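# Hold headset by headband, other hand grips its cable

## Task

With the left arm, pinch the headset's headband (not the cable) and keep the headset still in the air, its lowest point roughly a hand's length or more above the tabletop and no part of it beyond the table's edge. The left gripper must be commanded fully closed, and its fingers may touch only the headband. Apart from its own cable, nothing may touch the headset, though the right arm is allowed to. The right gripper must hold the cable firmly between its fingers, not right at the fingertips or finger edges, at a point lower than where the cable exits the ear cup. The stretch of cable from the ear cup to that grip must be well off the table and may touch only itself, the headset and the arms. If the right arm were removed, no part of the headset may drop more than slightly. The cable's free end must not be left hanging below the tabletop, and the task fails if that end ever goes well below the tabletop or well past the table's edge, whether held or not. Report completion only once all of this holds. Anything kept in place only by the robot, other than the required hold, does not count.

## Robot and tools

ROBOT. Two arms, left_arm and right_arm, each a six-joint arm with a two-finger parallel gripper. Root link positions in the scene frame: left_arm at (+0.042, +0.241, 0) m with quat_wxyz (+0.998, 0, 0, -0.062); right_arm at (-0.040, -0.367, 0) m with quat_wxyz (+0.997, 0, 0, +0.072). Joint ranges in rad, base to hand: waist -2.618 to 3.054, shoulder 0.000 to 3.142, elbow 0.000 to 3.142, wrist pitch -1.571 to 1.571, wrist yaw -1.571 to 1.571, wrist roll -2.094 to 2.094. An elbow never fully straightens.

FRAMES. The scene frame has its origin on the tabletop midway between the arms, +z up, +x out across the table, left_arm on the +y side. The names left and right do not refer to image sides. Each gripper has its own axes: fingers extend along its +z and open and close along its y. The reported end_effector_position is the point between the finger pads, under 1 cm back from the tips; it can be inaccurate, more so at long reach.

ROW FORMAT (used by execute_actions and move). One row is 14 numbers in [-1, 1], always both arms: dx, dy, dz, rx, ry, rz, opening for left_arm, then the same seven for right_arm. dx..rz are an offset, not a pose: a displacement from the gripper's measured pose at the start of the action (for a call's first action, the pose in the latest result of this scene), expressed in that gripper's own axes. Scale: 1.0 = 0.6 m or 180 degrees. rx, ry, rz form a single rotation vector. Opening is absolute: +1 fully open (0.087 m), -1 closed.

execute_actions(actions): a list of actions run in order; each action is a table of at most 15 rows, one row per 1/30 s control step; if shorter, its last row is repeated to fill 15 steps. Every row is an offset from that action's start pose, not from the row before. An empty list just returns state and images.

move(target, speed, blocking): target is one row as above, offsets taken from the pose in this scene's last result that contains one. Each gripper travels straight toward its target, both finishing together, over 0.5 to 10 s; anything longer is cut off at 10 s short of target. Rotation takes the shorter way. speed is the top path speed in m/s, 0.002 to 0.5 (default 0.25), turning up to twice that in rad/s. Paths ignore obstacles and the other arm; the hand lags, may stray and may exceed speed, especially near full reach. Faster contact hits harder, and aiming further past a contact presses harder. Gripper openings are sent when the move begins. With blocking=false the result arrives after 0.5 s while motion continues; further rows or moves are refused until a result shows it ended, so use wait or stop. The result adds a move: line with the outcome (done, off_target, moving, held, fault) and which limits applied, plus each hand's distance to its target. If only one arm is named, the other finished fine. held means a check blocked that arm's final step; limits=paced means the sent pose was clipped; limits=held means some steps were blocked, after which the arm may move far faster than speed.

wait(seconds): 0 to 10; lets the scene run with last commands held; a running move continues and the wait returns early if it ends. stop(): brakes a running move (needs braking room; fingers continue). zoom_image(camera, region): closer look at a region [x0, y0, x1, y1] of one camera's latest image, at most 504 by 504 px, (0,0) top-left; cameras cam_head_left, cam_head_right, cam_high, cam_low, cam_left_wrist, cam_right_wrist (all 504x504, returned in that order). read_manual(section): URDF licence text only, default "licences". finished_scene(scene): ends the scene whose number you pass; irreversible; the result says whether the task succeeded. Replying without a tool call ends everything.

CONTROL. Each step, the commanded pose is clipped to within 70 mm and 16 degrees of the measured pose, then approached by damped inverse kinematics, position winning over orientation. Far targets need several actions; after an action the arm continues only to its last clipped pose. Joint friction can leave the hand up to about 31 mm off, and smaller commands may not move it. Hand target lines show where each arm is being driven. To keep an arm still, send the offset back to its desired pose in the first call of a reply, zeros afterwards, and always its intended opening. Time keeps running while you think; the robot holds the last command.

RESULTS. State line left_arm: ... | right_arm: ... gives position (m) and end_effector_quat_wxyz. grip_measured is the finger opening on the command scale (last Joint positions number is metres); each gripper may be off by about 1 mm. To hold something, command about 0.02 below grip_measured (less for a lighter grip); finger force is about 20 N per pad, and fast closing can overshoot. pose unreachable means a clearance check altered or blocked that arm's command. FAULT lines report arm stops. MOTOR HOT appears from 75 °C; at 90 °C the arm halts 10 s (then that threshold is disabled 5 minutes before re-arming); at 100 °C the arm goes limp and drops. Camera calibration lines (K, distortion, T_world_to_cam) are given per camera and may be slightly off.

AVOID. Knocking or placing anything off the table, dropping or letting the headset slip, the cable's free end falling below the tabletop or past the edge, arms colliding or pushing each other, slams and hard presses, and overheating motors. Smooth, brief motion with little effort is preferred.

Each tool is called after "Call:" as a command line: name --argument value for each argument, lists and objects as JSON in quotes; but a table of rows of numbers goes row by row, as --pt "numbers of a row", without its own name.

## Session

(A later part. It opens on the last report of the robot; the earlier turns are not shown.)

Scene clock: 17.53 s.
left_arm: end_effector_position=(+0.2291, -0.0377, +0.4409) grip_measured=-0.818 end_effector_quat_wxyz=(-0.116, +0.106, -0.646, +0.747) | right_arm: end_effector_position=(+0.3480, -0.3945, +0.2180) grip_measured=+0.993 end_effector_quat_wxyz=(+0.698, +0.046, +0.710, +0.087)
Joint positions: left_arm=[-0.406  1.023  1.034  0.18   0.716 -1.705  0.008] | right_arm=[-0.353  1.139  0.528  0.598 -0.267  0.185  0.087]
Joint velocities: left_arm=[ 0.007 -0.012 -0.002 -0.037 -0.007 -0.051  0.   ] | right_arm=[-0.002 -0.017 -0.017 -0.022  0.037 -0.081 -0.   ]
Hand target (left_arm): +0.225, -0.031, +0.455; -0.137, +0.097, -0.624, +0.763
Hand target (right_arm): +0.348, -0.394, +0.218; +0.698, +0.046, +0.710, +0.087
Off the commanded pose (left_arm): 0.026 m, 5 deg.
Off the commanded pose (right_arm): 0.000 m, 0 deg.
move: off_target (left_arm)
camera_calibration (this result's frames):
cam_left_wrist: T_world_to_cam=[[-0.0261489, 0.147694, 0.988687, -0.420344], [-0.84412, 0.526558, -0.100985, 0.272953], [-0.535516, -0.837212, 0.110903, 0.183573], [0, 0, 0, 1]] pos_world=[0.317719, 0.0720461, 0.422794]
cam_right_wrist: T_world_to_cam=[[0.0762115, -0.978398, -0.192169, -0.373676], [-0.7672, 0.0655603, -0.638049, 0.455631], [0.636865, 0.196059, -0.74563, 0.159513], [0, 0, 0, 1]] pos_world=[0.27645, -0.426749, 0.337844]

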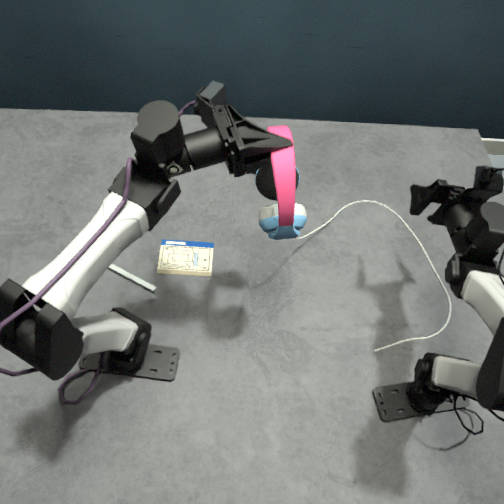

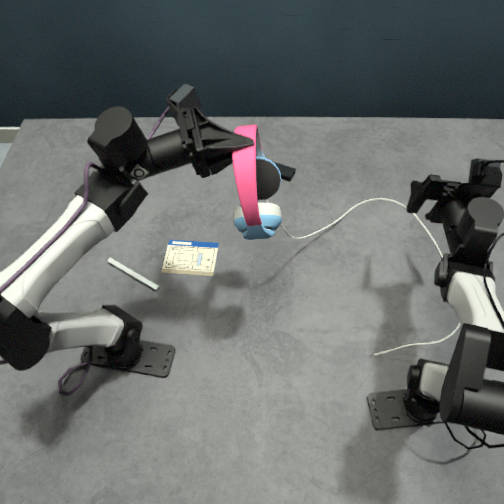

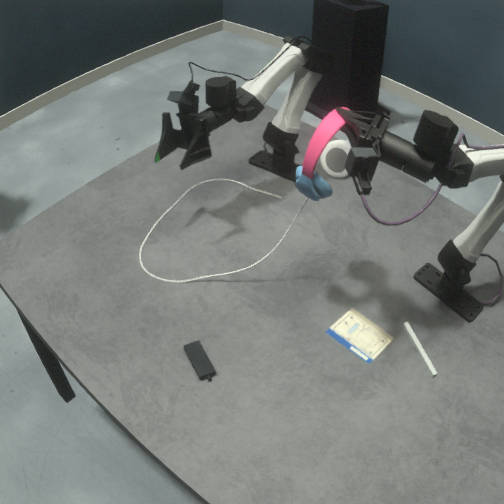

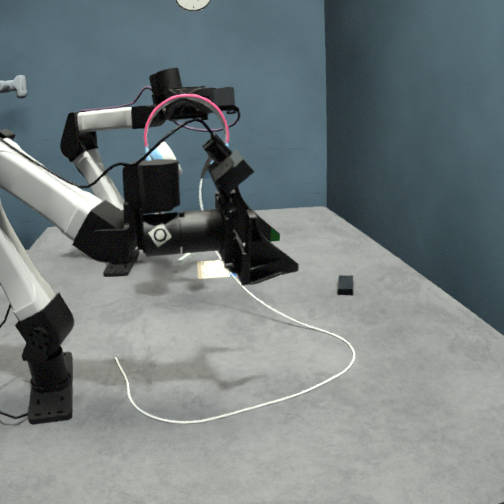

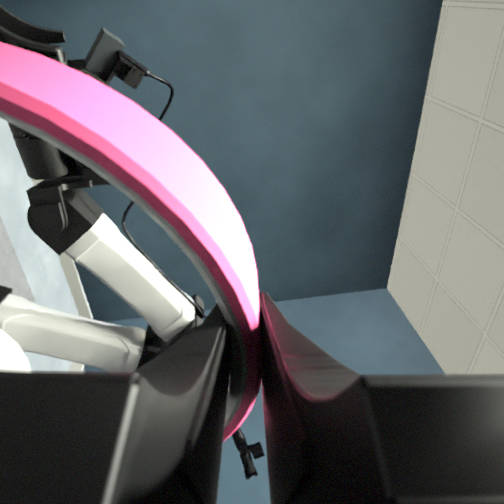

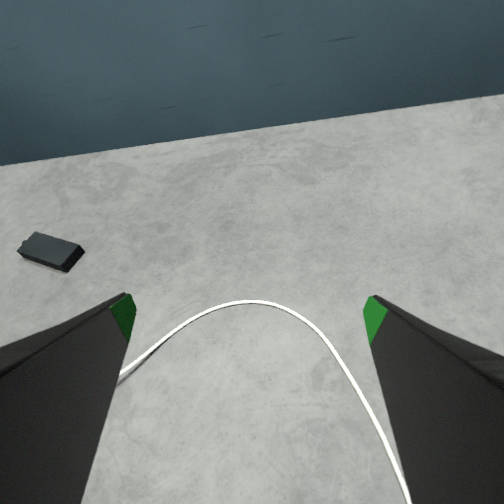

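Call:
move --target '[0,-0.03,0,0,0,0,-1,0.175,0.39,-0.105,-0.48,0.042,-0.051,1]' --speed 0.25

Scene clock: 21.23 s.
left_arm: end_effector_position=(+0.2276, -0.0379, +0.4362) grip_measured=-0.818 end_effector_quat_wxyz=(-0.096, +0.123, -0.664, +0.731) | right_arm: end_effector_position=(+0.2700, -0.1512, +0.1656) grip_measured=+0.993 end_effector_quat_wxyz=(+0.512, -0.493, +0.500, +0.495)
Joint positions: left_arm=[-0.406  1.023  1.068  0.074  0.725 -1.702  0.008] | right_arm=[-0.014  1.703  0.685  1.108 -1.418  0.079  0.087]
Joint velocities: left_arm=[-0.012  0.012  0.002  0.007  0.037  0.022 -0.   ] | right_arm=[ 0.007  0.002 -0.002 -0.022 -0.168  0.007 -0.001]
Hand target (left_arm): +0.227, -0.034, +0.458; -0.116, +0.106, -0.646, +0.747
Hand target (right_arm): +0.272, -0.148, +0.163; +0.508, -0.500, +0.493, +0.498
Off the commanded pose (left_arm): 0.023 m, 4 deg.
Off the commanded pose (right_arm): 0.006 m, 2 deg.
move: off_target (left_arm)
camera_calibration (this result's frames):
cam_left_wrist: T_world_to_cam=[[0.0331286, 0.109795, 0.993402, -0.43274], [-0.843554, 0.536142, -0.031125, 0.241104], [-0.536022, -0.836957, 0.110379, 0.183472], [0, 0, 0, 1]] pos_world=[0.316065, 0.0718044, 0.417137]
cam_right_wrist: T_world_to_cam=[[0.999983, -0.00135917, 0.00572267, -0.274234], [0.00279938, -0.745701, -0.666275, 0.0204697], [0.00517298, 0.666279, -0.745684, 0.3641], [0, 0, 0, 1]] pos_world=[0.272289, -0.227701, 0.286711]

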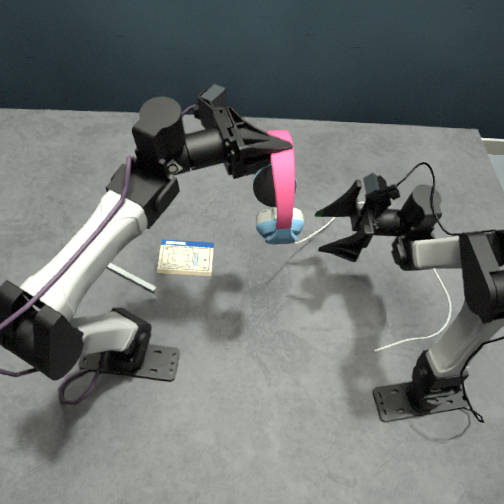

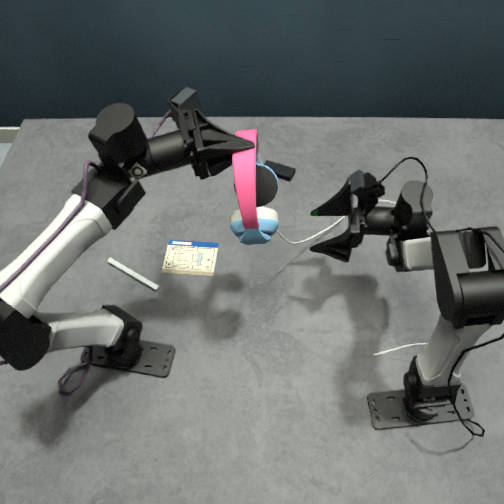

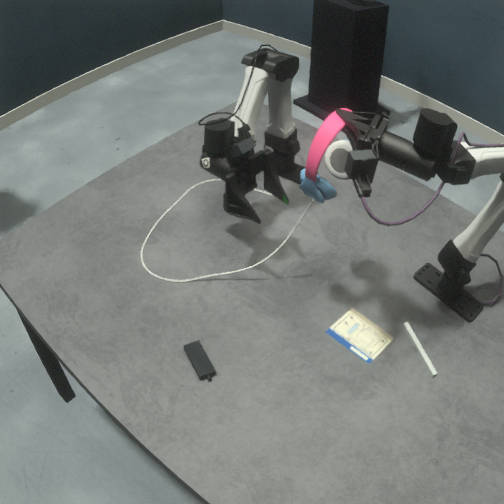

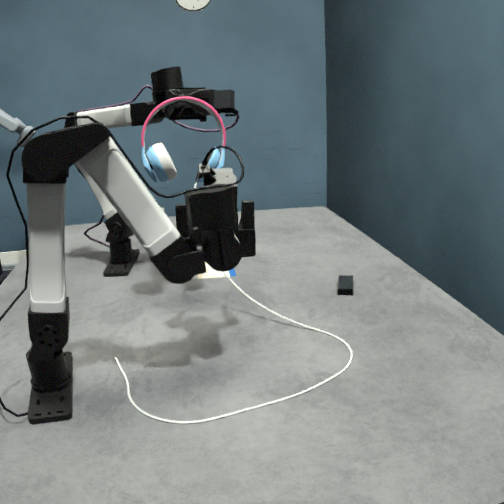

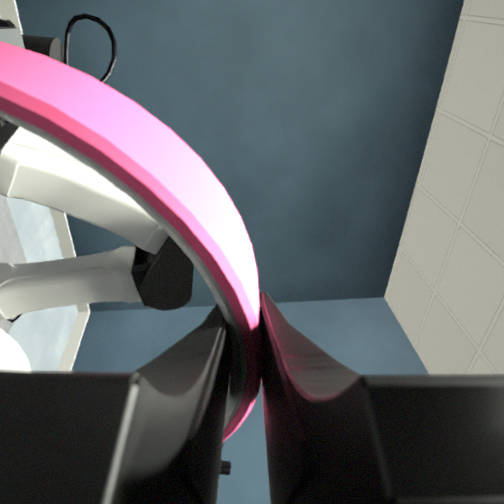

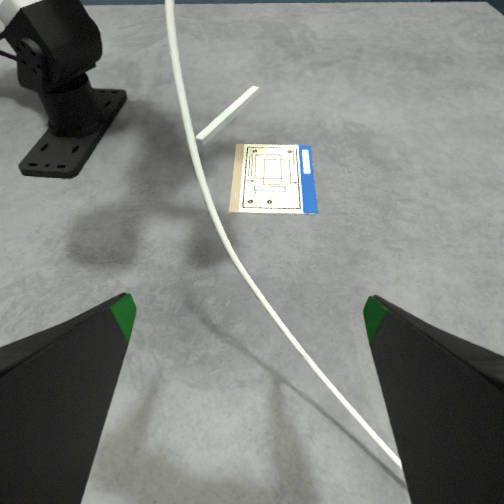

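Call:
move --target '[0,-0.04,0,0.03,0,0,-1,0.03,0.035,0.17,0,0,0,1]' --speed 0.15

Call:
move --target '[0,-0.04,0,0.025,0,0,-1,0,0,0,0,0,0,-0.7]' --speed 0.1

Scene clock: 22.60 s.
left_arm: end_effector_position=(+0.2258, -0.0364, +0.4512) grip_measured=-0.818 end_effector_quat_wxyz=(-0.089, +0.124, -0.644, +0.750) | right_arm: end_effector_position=(+0.2473, -0.0521, +0.1550) grip_measured=+0.993 end_effector_quat_wxyz=(+0.517, -0.497, +0.492, +0.494)
Joint positions: left_arm=[-0.406  1.023  1.068  0.143  0.723 -1.768  0.008] | right_arm=[ 0.311  1.756  0.699  1.106 -1.097  0.016  0.087]
Joint velocities: left_arm=[-0.002 -0.002 -0.012 -0.037 -0.007  0.007 -0.001] | right_arm=[ 0.007 -0.002  0.022  0.022  0.007 -0.037  0.   ]
Hand target (left_arm): +0.228, -0.035, +0.460; -0.101, +0.119, -0.629, +0.762
Hand target (right_arm): +0.251, -0.048, +0.148; +0.511, -0.494, +0.500, +0.494
Off the commanded pose (left_arm): 0.009 m, 3 deg.
Off the commanded pose (right_arm): 0.008 m, 1 deg.
move: off_target (left_arm)
camera_calibration (this result's frames):
cam_left_wrist: T_world_to_cam=[[0.0369185, 0.164418, 0.9857, -0.443072], [-0.840212, 0.539099, -0.0584544, 0.250927], [-0.541001, -0.826038, 0.158049, 0.162202], [0, 0, 0, 1]] pos_world=[0.31494, 0.0715598, 0.425767]
cam_right_wrist: T_world_to_cam=[[0.999705, 0.00340971, 0.0240504, -0.25388], [0.0186974, -0.740065, -0.672276, 0.084728], [0.0155066, 0.672527, -0.73991, 0.287195], [0, 0, 0, 1]] pos_world=[0.247768, -0.129576, 0.275565]

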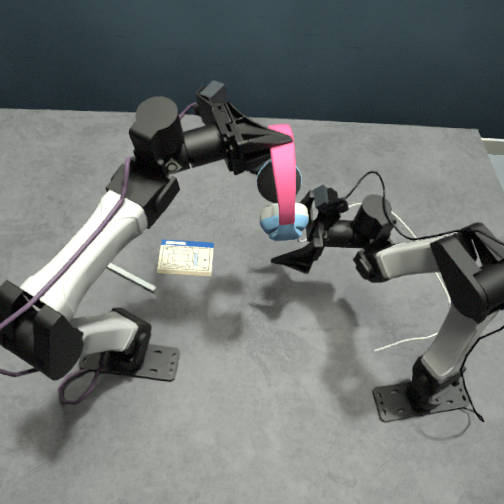

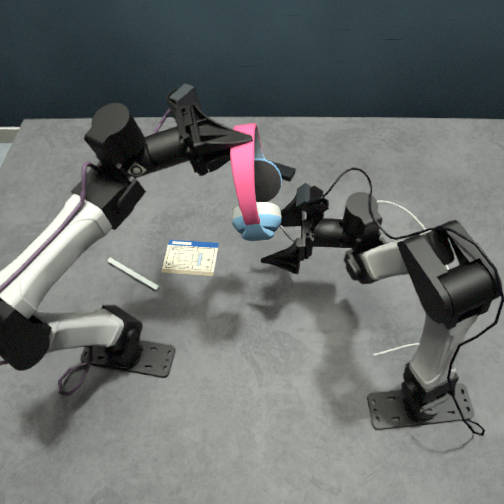

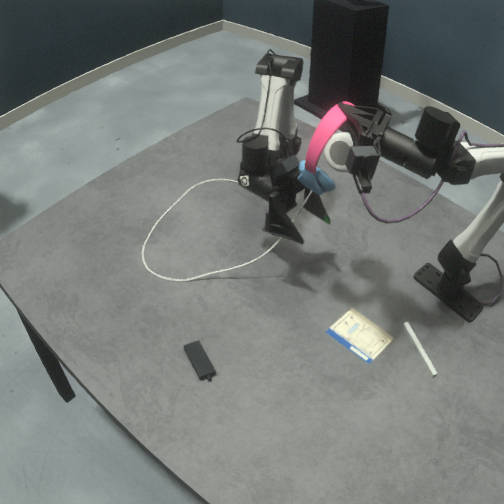

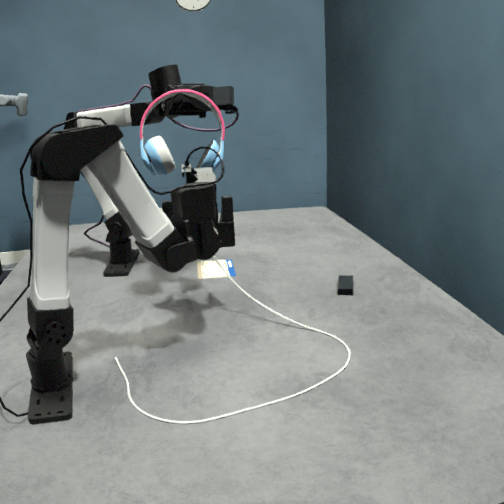

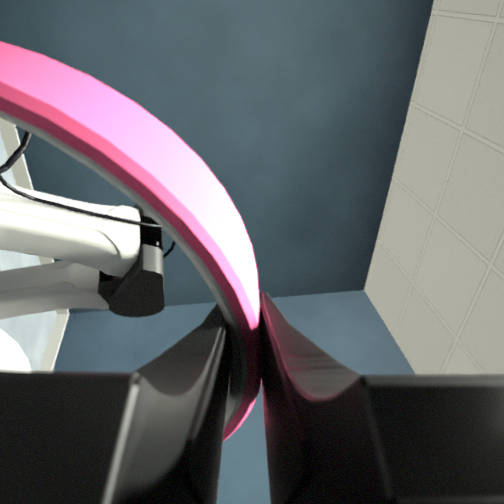

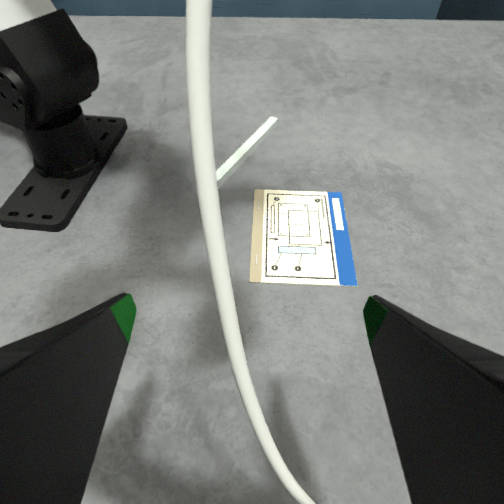

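Scene clock: 23.47 s.
left_arm: end_effector_position=(+0.2246, -0.0353, +0.4589) grip_measured=-0.818 end_effector_quat_wxyz=(-0.078, +0.131, -0.633, +0.759) | right_arm: end_effector_position=(+0.2473, -0.0521, +0.1550) grip_measured=-0.700 end_effector_quat_wxyz=(+0.517, -0.497, +0.492, +0.494)
Joint positions: left_arm=[-0.406  1.023  1.068  0.176  0.724 -1.82   0.008] | right_arm=[ 0.311  1.756  0.699  1.106 -1.097  0.016  0.013]
Joint velocities: left_arm=[-0.002  0.002  0.002  0.022  0.051 -0.007 -0.001] | right_arm=[-0.002 -0.002  0.007 -0.007  0.022 -0.007 -0.   ]
Hand target (left_arm): +0.226, -0.032, +0.475; -0.093, +0.121, -0.614, +0.774
Hand target (right_arm): +0.247, -0.052, +0.155; +0.517, -0.497, +0.492, +0.494
Off the commanded pose (left_arm): 0.016 m, 4 deg.
Off the commanded pose (right_arm): 0.000 m, 0 deg.
move: off_target (left_arm)
camera_calibration (this result's frames):
cam_left_wrist: T_world_to_cam=[[0.0585221, 0.195178, 0.97902, -0.45151], [-0.836968, 0.544122, -0.0584453, 0.249175], [-0.544113, -0.815989, 0.195201, 0.145219], [0, 0, 0, 1]] pos_world=[0.31399, 0.0710398, 0.428254]
cam_right_wrist: T_world_to_cam=[[0.999705, 0.00340971, 0.0240504, -0.25388], [0.0186974, -0.740065, -0.672276, 0.084728], [0.0155066, 0.672527, -0.73991, 0.287195], [0, 0, 0, 1]] pos_world=[0.247768, -0.129576, 0.275565]

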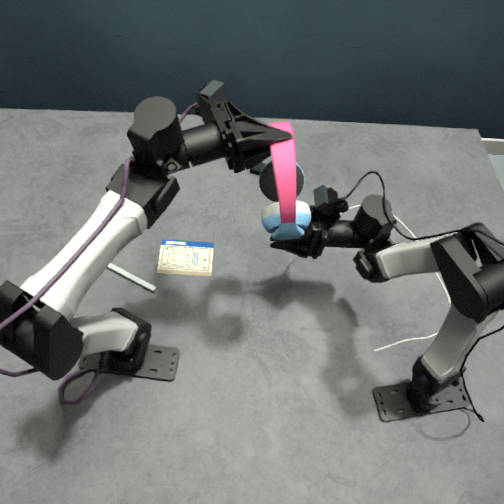

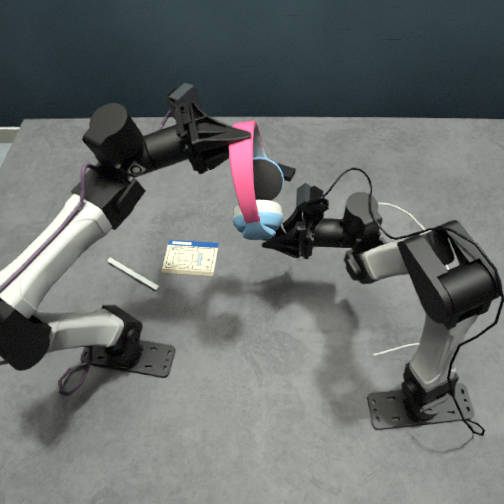

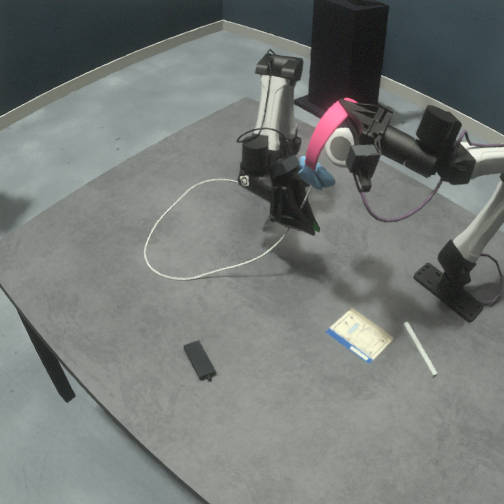

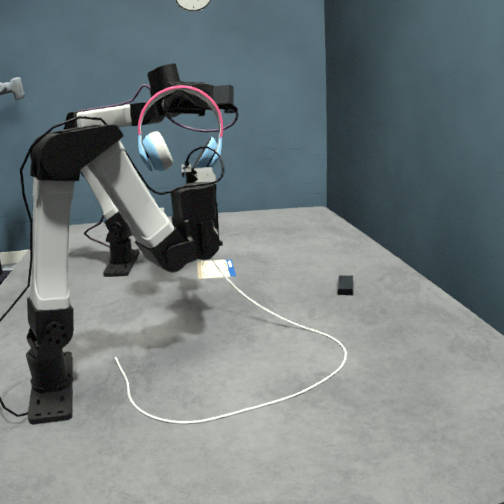

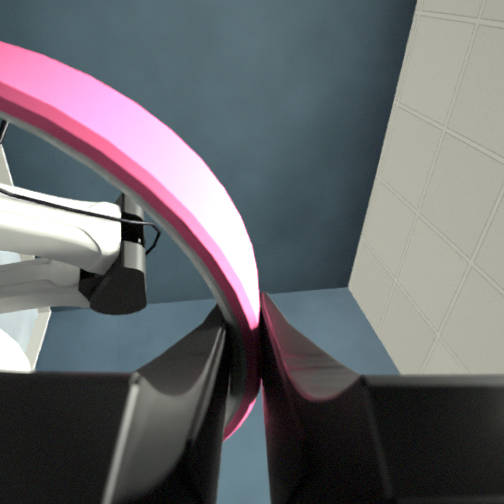

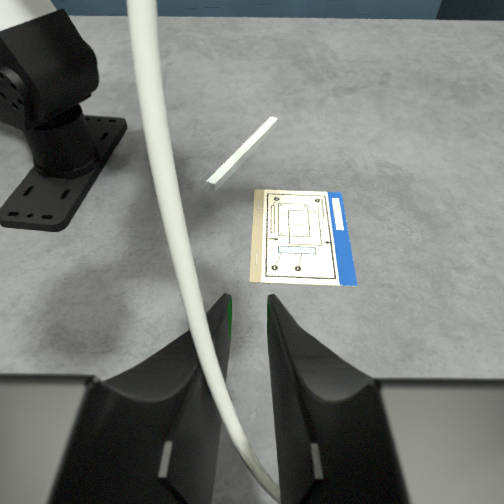

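Too deep; back off.

Call:
move --target '[0,-0.025,0,0.015,0,0.01,-1,0,0,-0.055,0,0,0,-0.7]' --speed 0.08

Scene clock: 24.43 s.
left_arm: end_effector_position=(+0.2247, -0.0355, +0.4570) grip_measured=-0.818 end_effector_quat_wxyz=(-0.075, +0.133, -0.636, +0.757) | right_arm: end_effector_position=(+0.2518, -0.0805, +0.1525) grip_measured=-0.700 end_effector_quat_wxyz=(+0.516, -0.496, +0.494, +0.493)
Joint positions: left_arm=[-0.406  1.023  1.068  0.166  0.725 -1.818  0.008] | right_arm=[ 0.223  1.74   0.665  1.126 -1.183  0.023  0.013]
Joint velocities: left_arm=[ 0.002  0.012  0.002 -0.007  0.022  0.007  0.   ] | right_arm=[-0.027 -0.002  0.007 -0.022  0.051  0.037  0.   ]
Hand target (left_arm): +0.225, -0.032, +0.473; -0.092, +0.119, -0.617, +0.772
Hand target (right_arm): +0.247, -0.085, +0.154; +0.517, -0.497, +0.492, +0.494
Off the commanded pose (left_arm): 0.017 m, 4 deg.
Off the commanded pose (right_arm): 0.007 m, 0 deg.
move: off_target (left_arm)
camera_calibration (this result's frames):
cam_left_wrist: T_world_to_cam=[[0.0655783, 0.189477, 0.979693, -0.451778], [-0.836665, 0.545474, -0.0494927, 0.245227], [-0.543775, -0.816429, 0.1943, 0.145741], [0, 0, 0, 1]] pos_world=[0.31405, 0.0708238, 0.426423]
cam_right_wrist: T_world_to_cam=[[0.999795, 0.000474163, 0.0202323, -0.257901], [0.0139145, -0.742045, -0.670205, 0.062625], [0.0146955, 0.67035, -0.7419, 0.304625], [0, 0, 0, 1]] pos_world=[0.2525, -0.157612, 0.273191]

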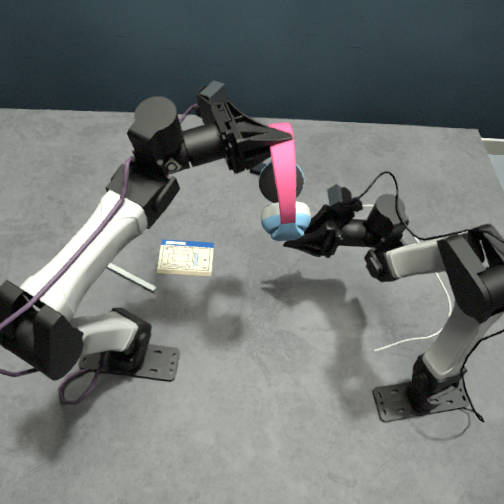

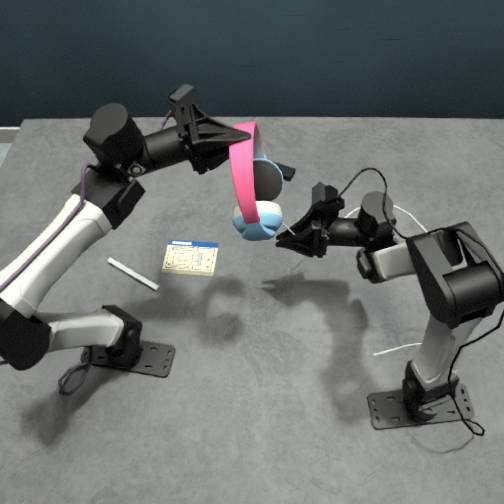

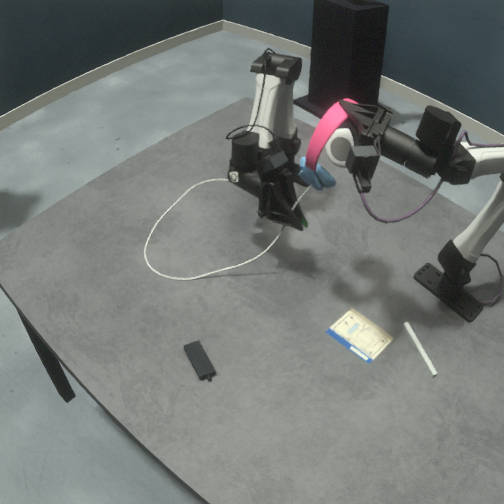

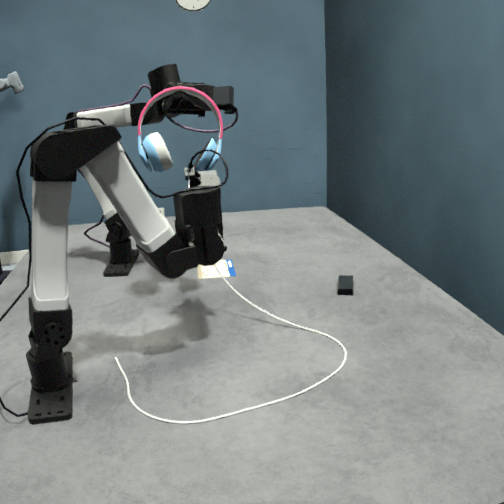

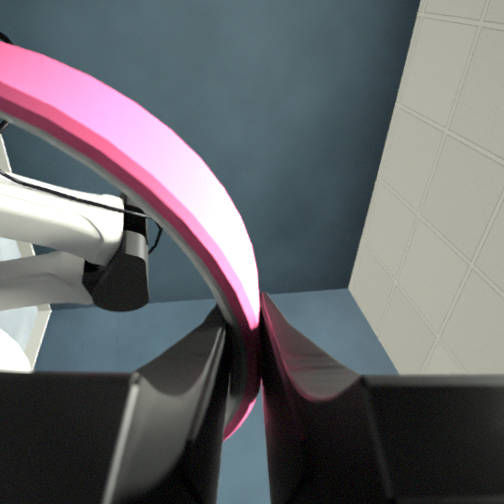

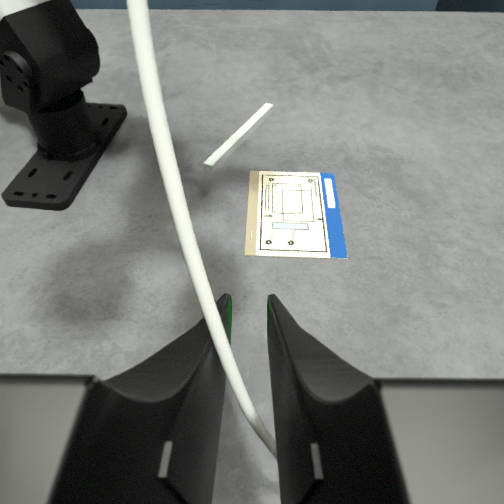

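Call:
move --target '[0,-0.025,0,0.015,0,0.01,-1,0,0.01,-0.035,0,0,0,-0.7]' --speed 0.08

Call:
move --target '[0,-0.025,0,0.015,0,0.01,-1,0,0,0,0,0,0,-1]' --speed 0.08

Scene clock: 25.37 s.
left_arm: end_effector_position=(+0.2250, -0.0358, +0.4552) grip_measured=-0.818 end_effector_quat_wxyz=(-0.073, +0.135, -0.638, +0.754) | right_arm: end_effector_position=(+0.2502, -0.0966, +0.1501) grip_measured=-0.700 end_effector_quat_wxyz=(+0.515, -0.495, +0.496, +0.493)
Joint positions: left_arm=[-0.406  1.023  1.068  0.155  0.726 -1.816  0.008] | right_arm=[ 0.175  1.723  0.634  1.138 -1.229  0.026  0.013]
Joint velocities: left_arm=[ 0.022 -0.002 -0.002  0.037 -0.022 -0.037 -0.   ] | right_arm=[-0.012  0.012 -0.012  0.051 -0.037 -0.022  0.001]
Hand target (left_arm): +0.225, -0.032, +0.472; -0.090, +0.121, -0.620, +0.770
Hand target (right_arm): +0.245, -0.101, +0.152; +0.516, -0.496, +0.494, +0.493
Off the commanded pose (left_arm): 0.017 m, 4 deg.
Off the commanded pose (right_arm): 0.007 m, 0 deg.
move: off_target (left_arm)
camera_calibration (this result's frames):
cam_left_wrist: T_world_to_cam=[[0.0725374, 0.183662, 0.980309, -0.451958], [-0.836731, 0.546121, -0.0404031, 0.241409], [-0.542788, -0.817325, 0.19329, 0.146241], [0, 0, 0, 1]] pos_world=[0.314156, 0.0706952, 0.424546]
cam_right_wrist: T_world_to_cam=[[0.999869, -0.000627818, 0.0161961, -0.255751], [0.0103547, -0.744011, -0.668087, 0.0495312], [0.0124695, 0.668167, -0.743907, 0.314388], [0, 0, 0, 1]] pos_world=[0.251284, -0.173372, 0.271108]

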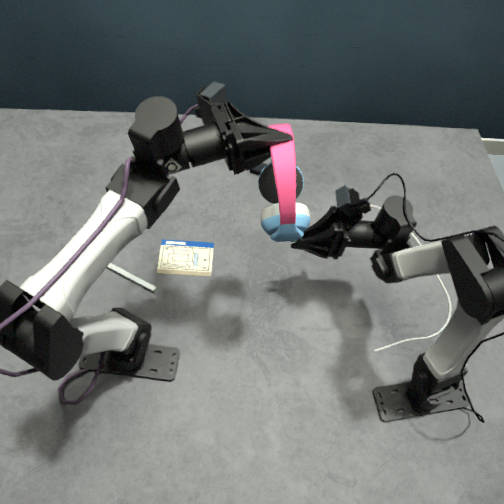

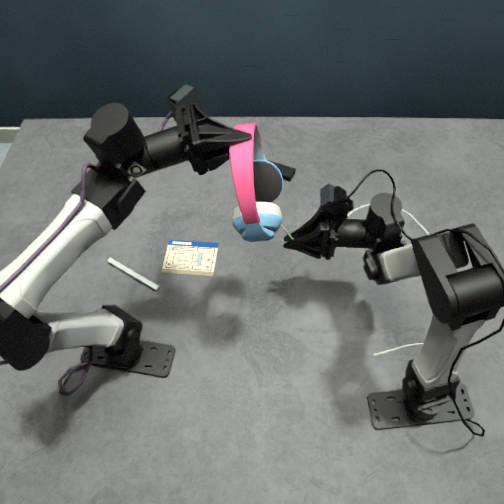

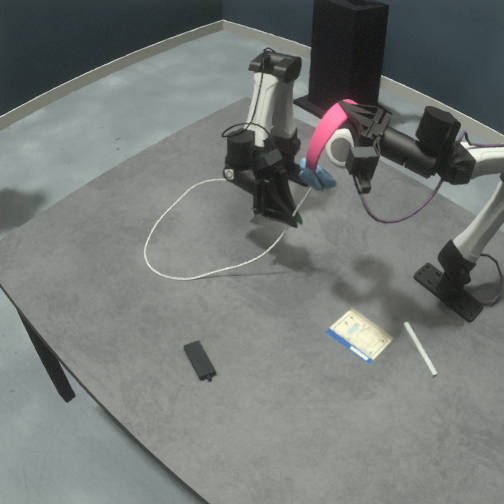

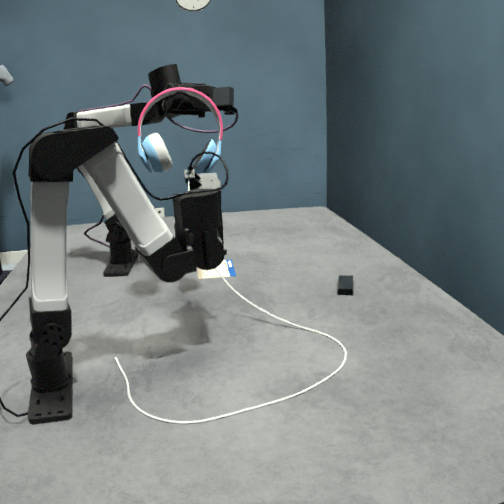

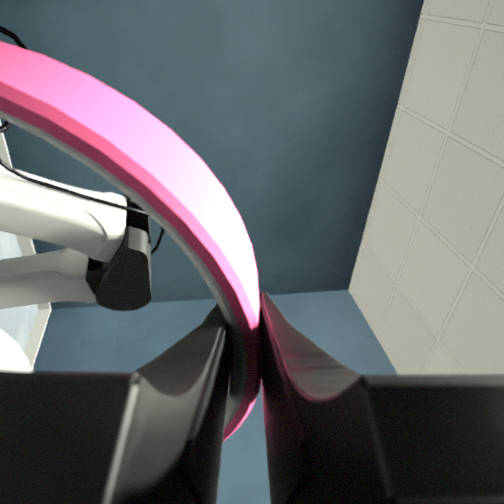

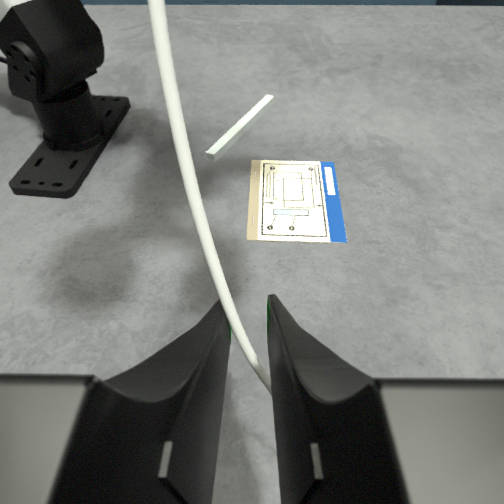

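Scene clock: 26.07 s.
left_arm: end_effector_position=(+0.2252, -0.0361, +0.4533) grip_measured=-0.818 end_effector_quat_wxyz=(-0.071, +0.137, -0.641, +0.752) | right_arm: end_effector_position=(+0.2502, -0.0966, +0.1501) grip_measured=-0.969 end_effector_quat_wxyz=(+0.515, -0.495, +0.496, +0.493)
Joint positions: left_arm=[-0.406  1.023  1.068  0.146  0.727 -1.814  0.008] | right_arm=[ 0.175  1.723  0.634  1.138 -1.229  0.026  0.001]
Joint velocities: left_arm=[-0.007 -0.002  0.007  0.022 -0.037  0.066 -0.001] | right_arm=[-0.007  0.022 -0.002 -0.022 -0.051 -0.037  0.   ]
Hand target (left_arm): +0.225, -0.033, +0.470; -0.088, +0.123, -0.623, +0.768
Hand target (right_arm): +0.250, -0.097, +0.150; +0.515, -0.495, +0.496, +0.493
Off the commanded pose (left_arm): 0.017 m, 4 deg.
Off the commanded pose (right_arm): 0.000 m, 0 deg.
move: off_target (left_arm)
camera_calibration (this result's frames):
cam_left_wrist: T_world_to_cam=[[0.0788169, 0.177927, 0.980882, -0.452015], [-0.836732, 0.54668, -0.031931, 0.237853], [-0.54191, -0.818219, 0.191965, 0.146889], [0, 0, 0, 1]] pos_world=[0.314247, 0.0705837, 0.42277]
cam_right_wrist: T_world_to_cam=[[0.999869, -0.000627818, 0.0161961, -0.255751], [0.0103547, -0.744011, -0.668087, 0.0495312], [0.0124695, 0.668167, -0.743907, 0.314388], [0, 0, 0, 1]] pos_world=[0.251284, -0.173372, 0.271108]

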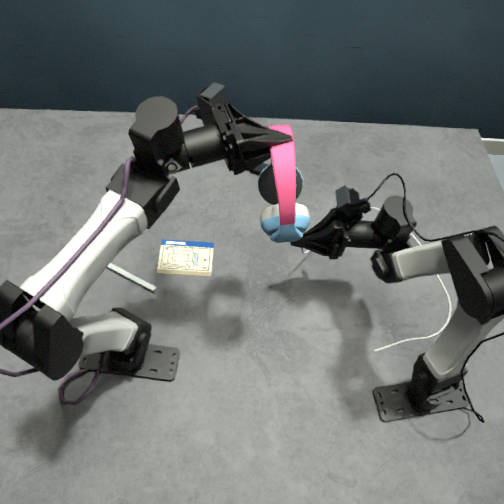

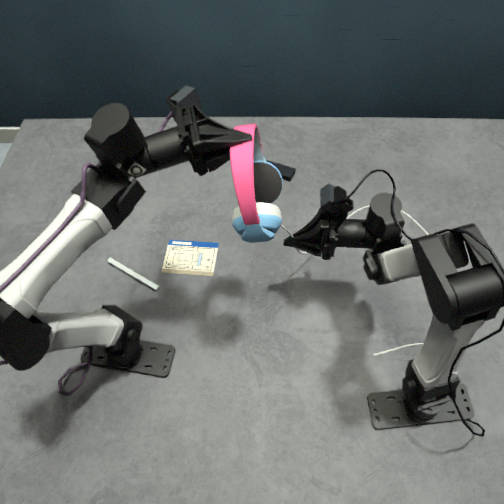

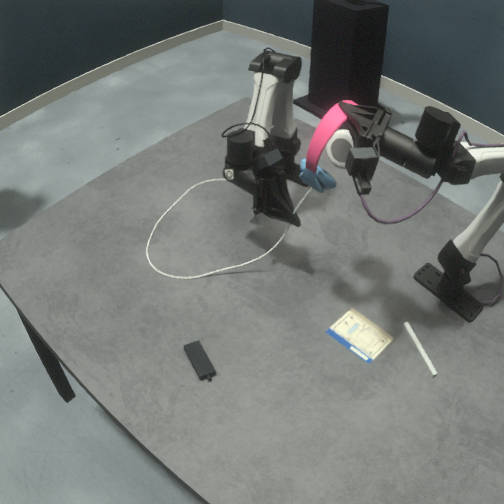

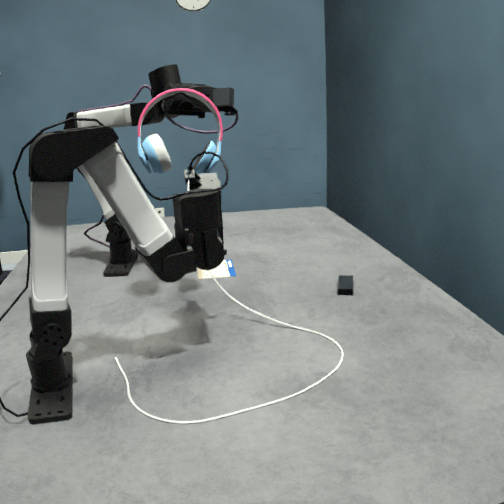

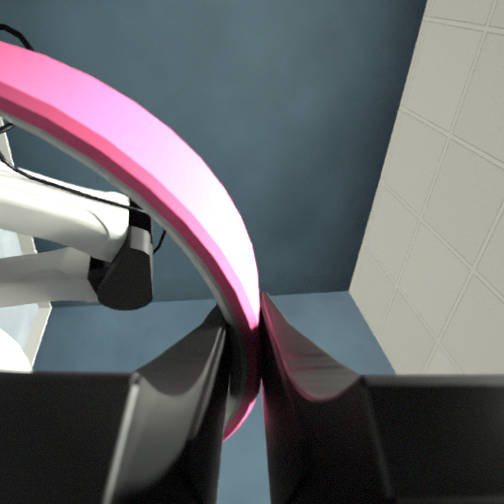

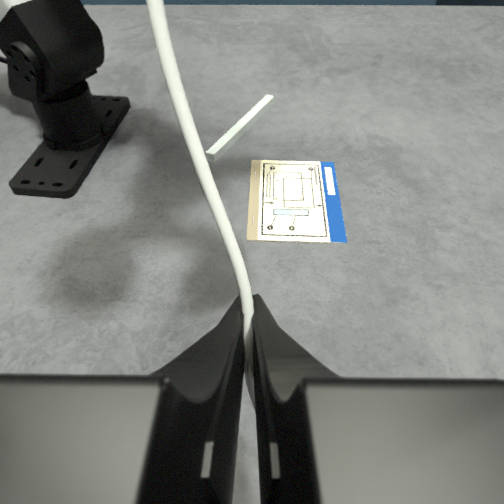

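Call:
finished_scene --scene 2

The scene is finished: the task was done.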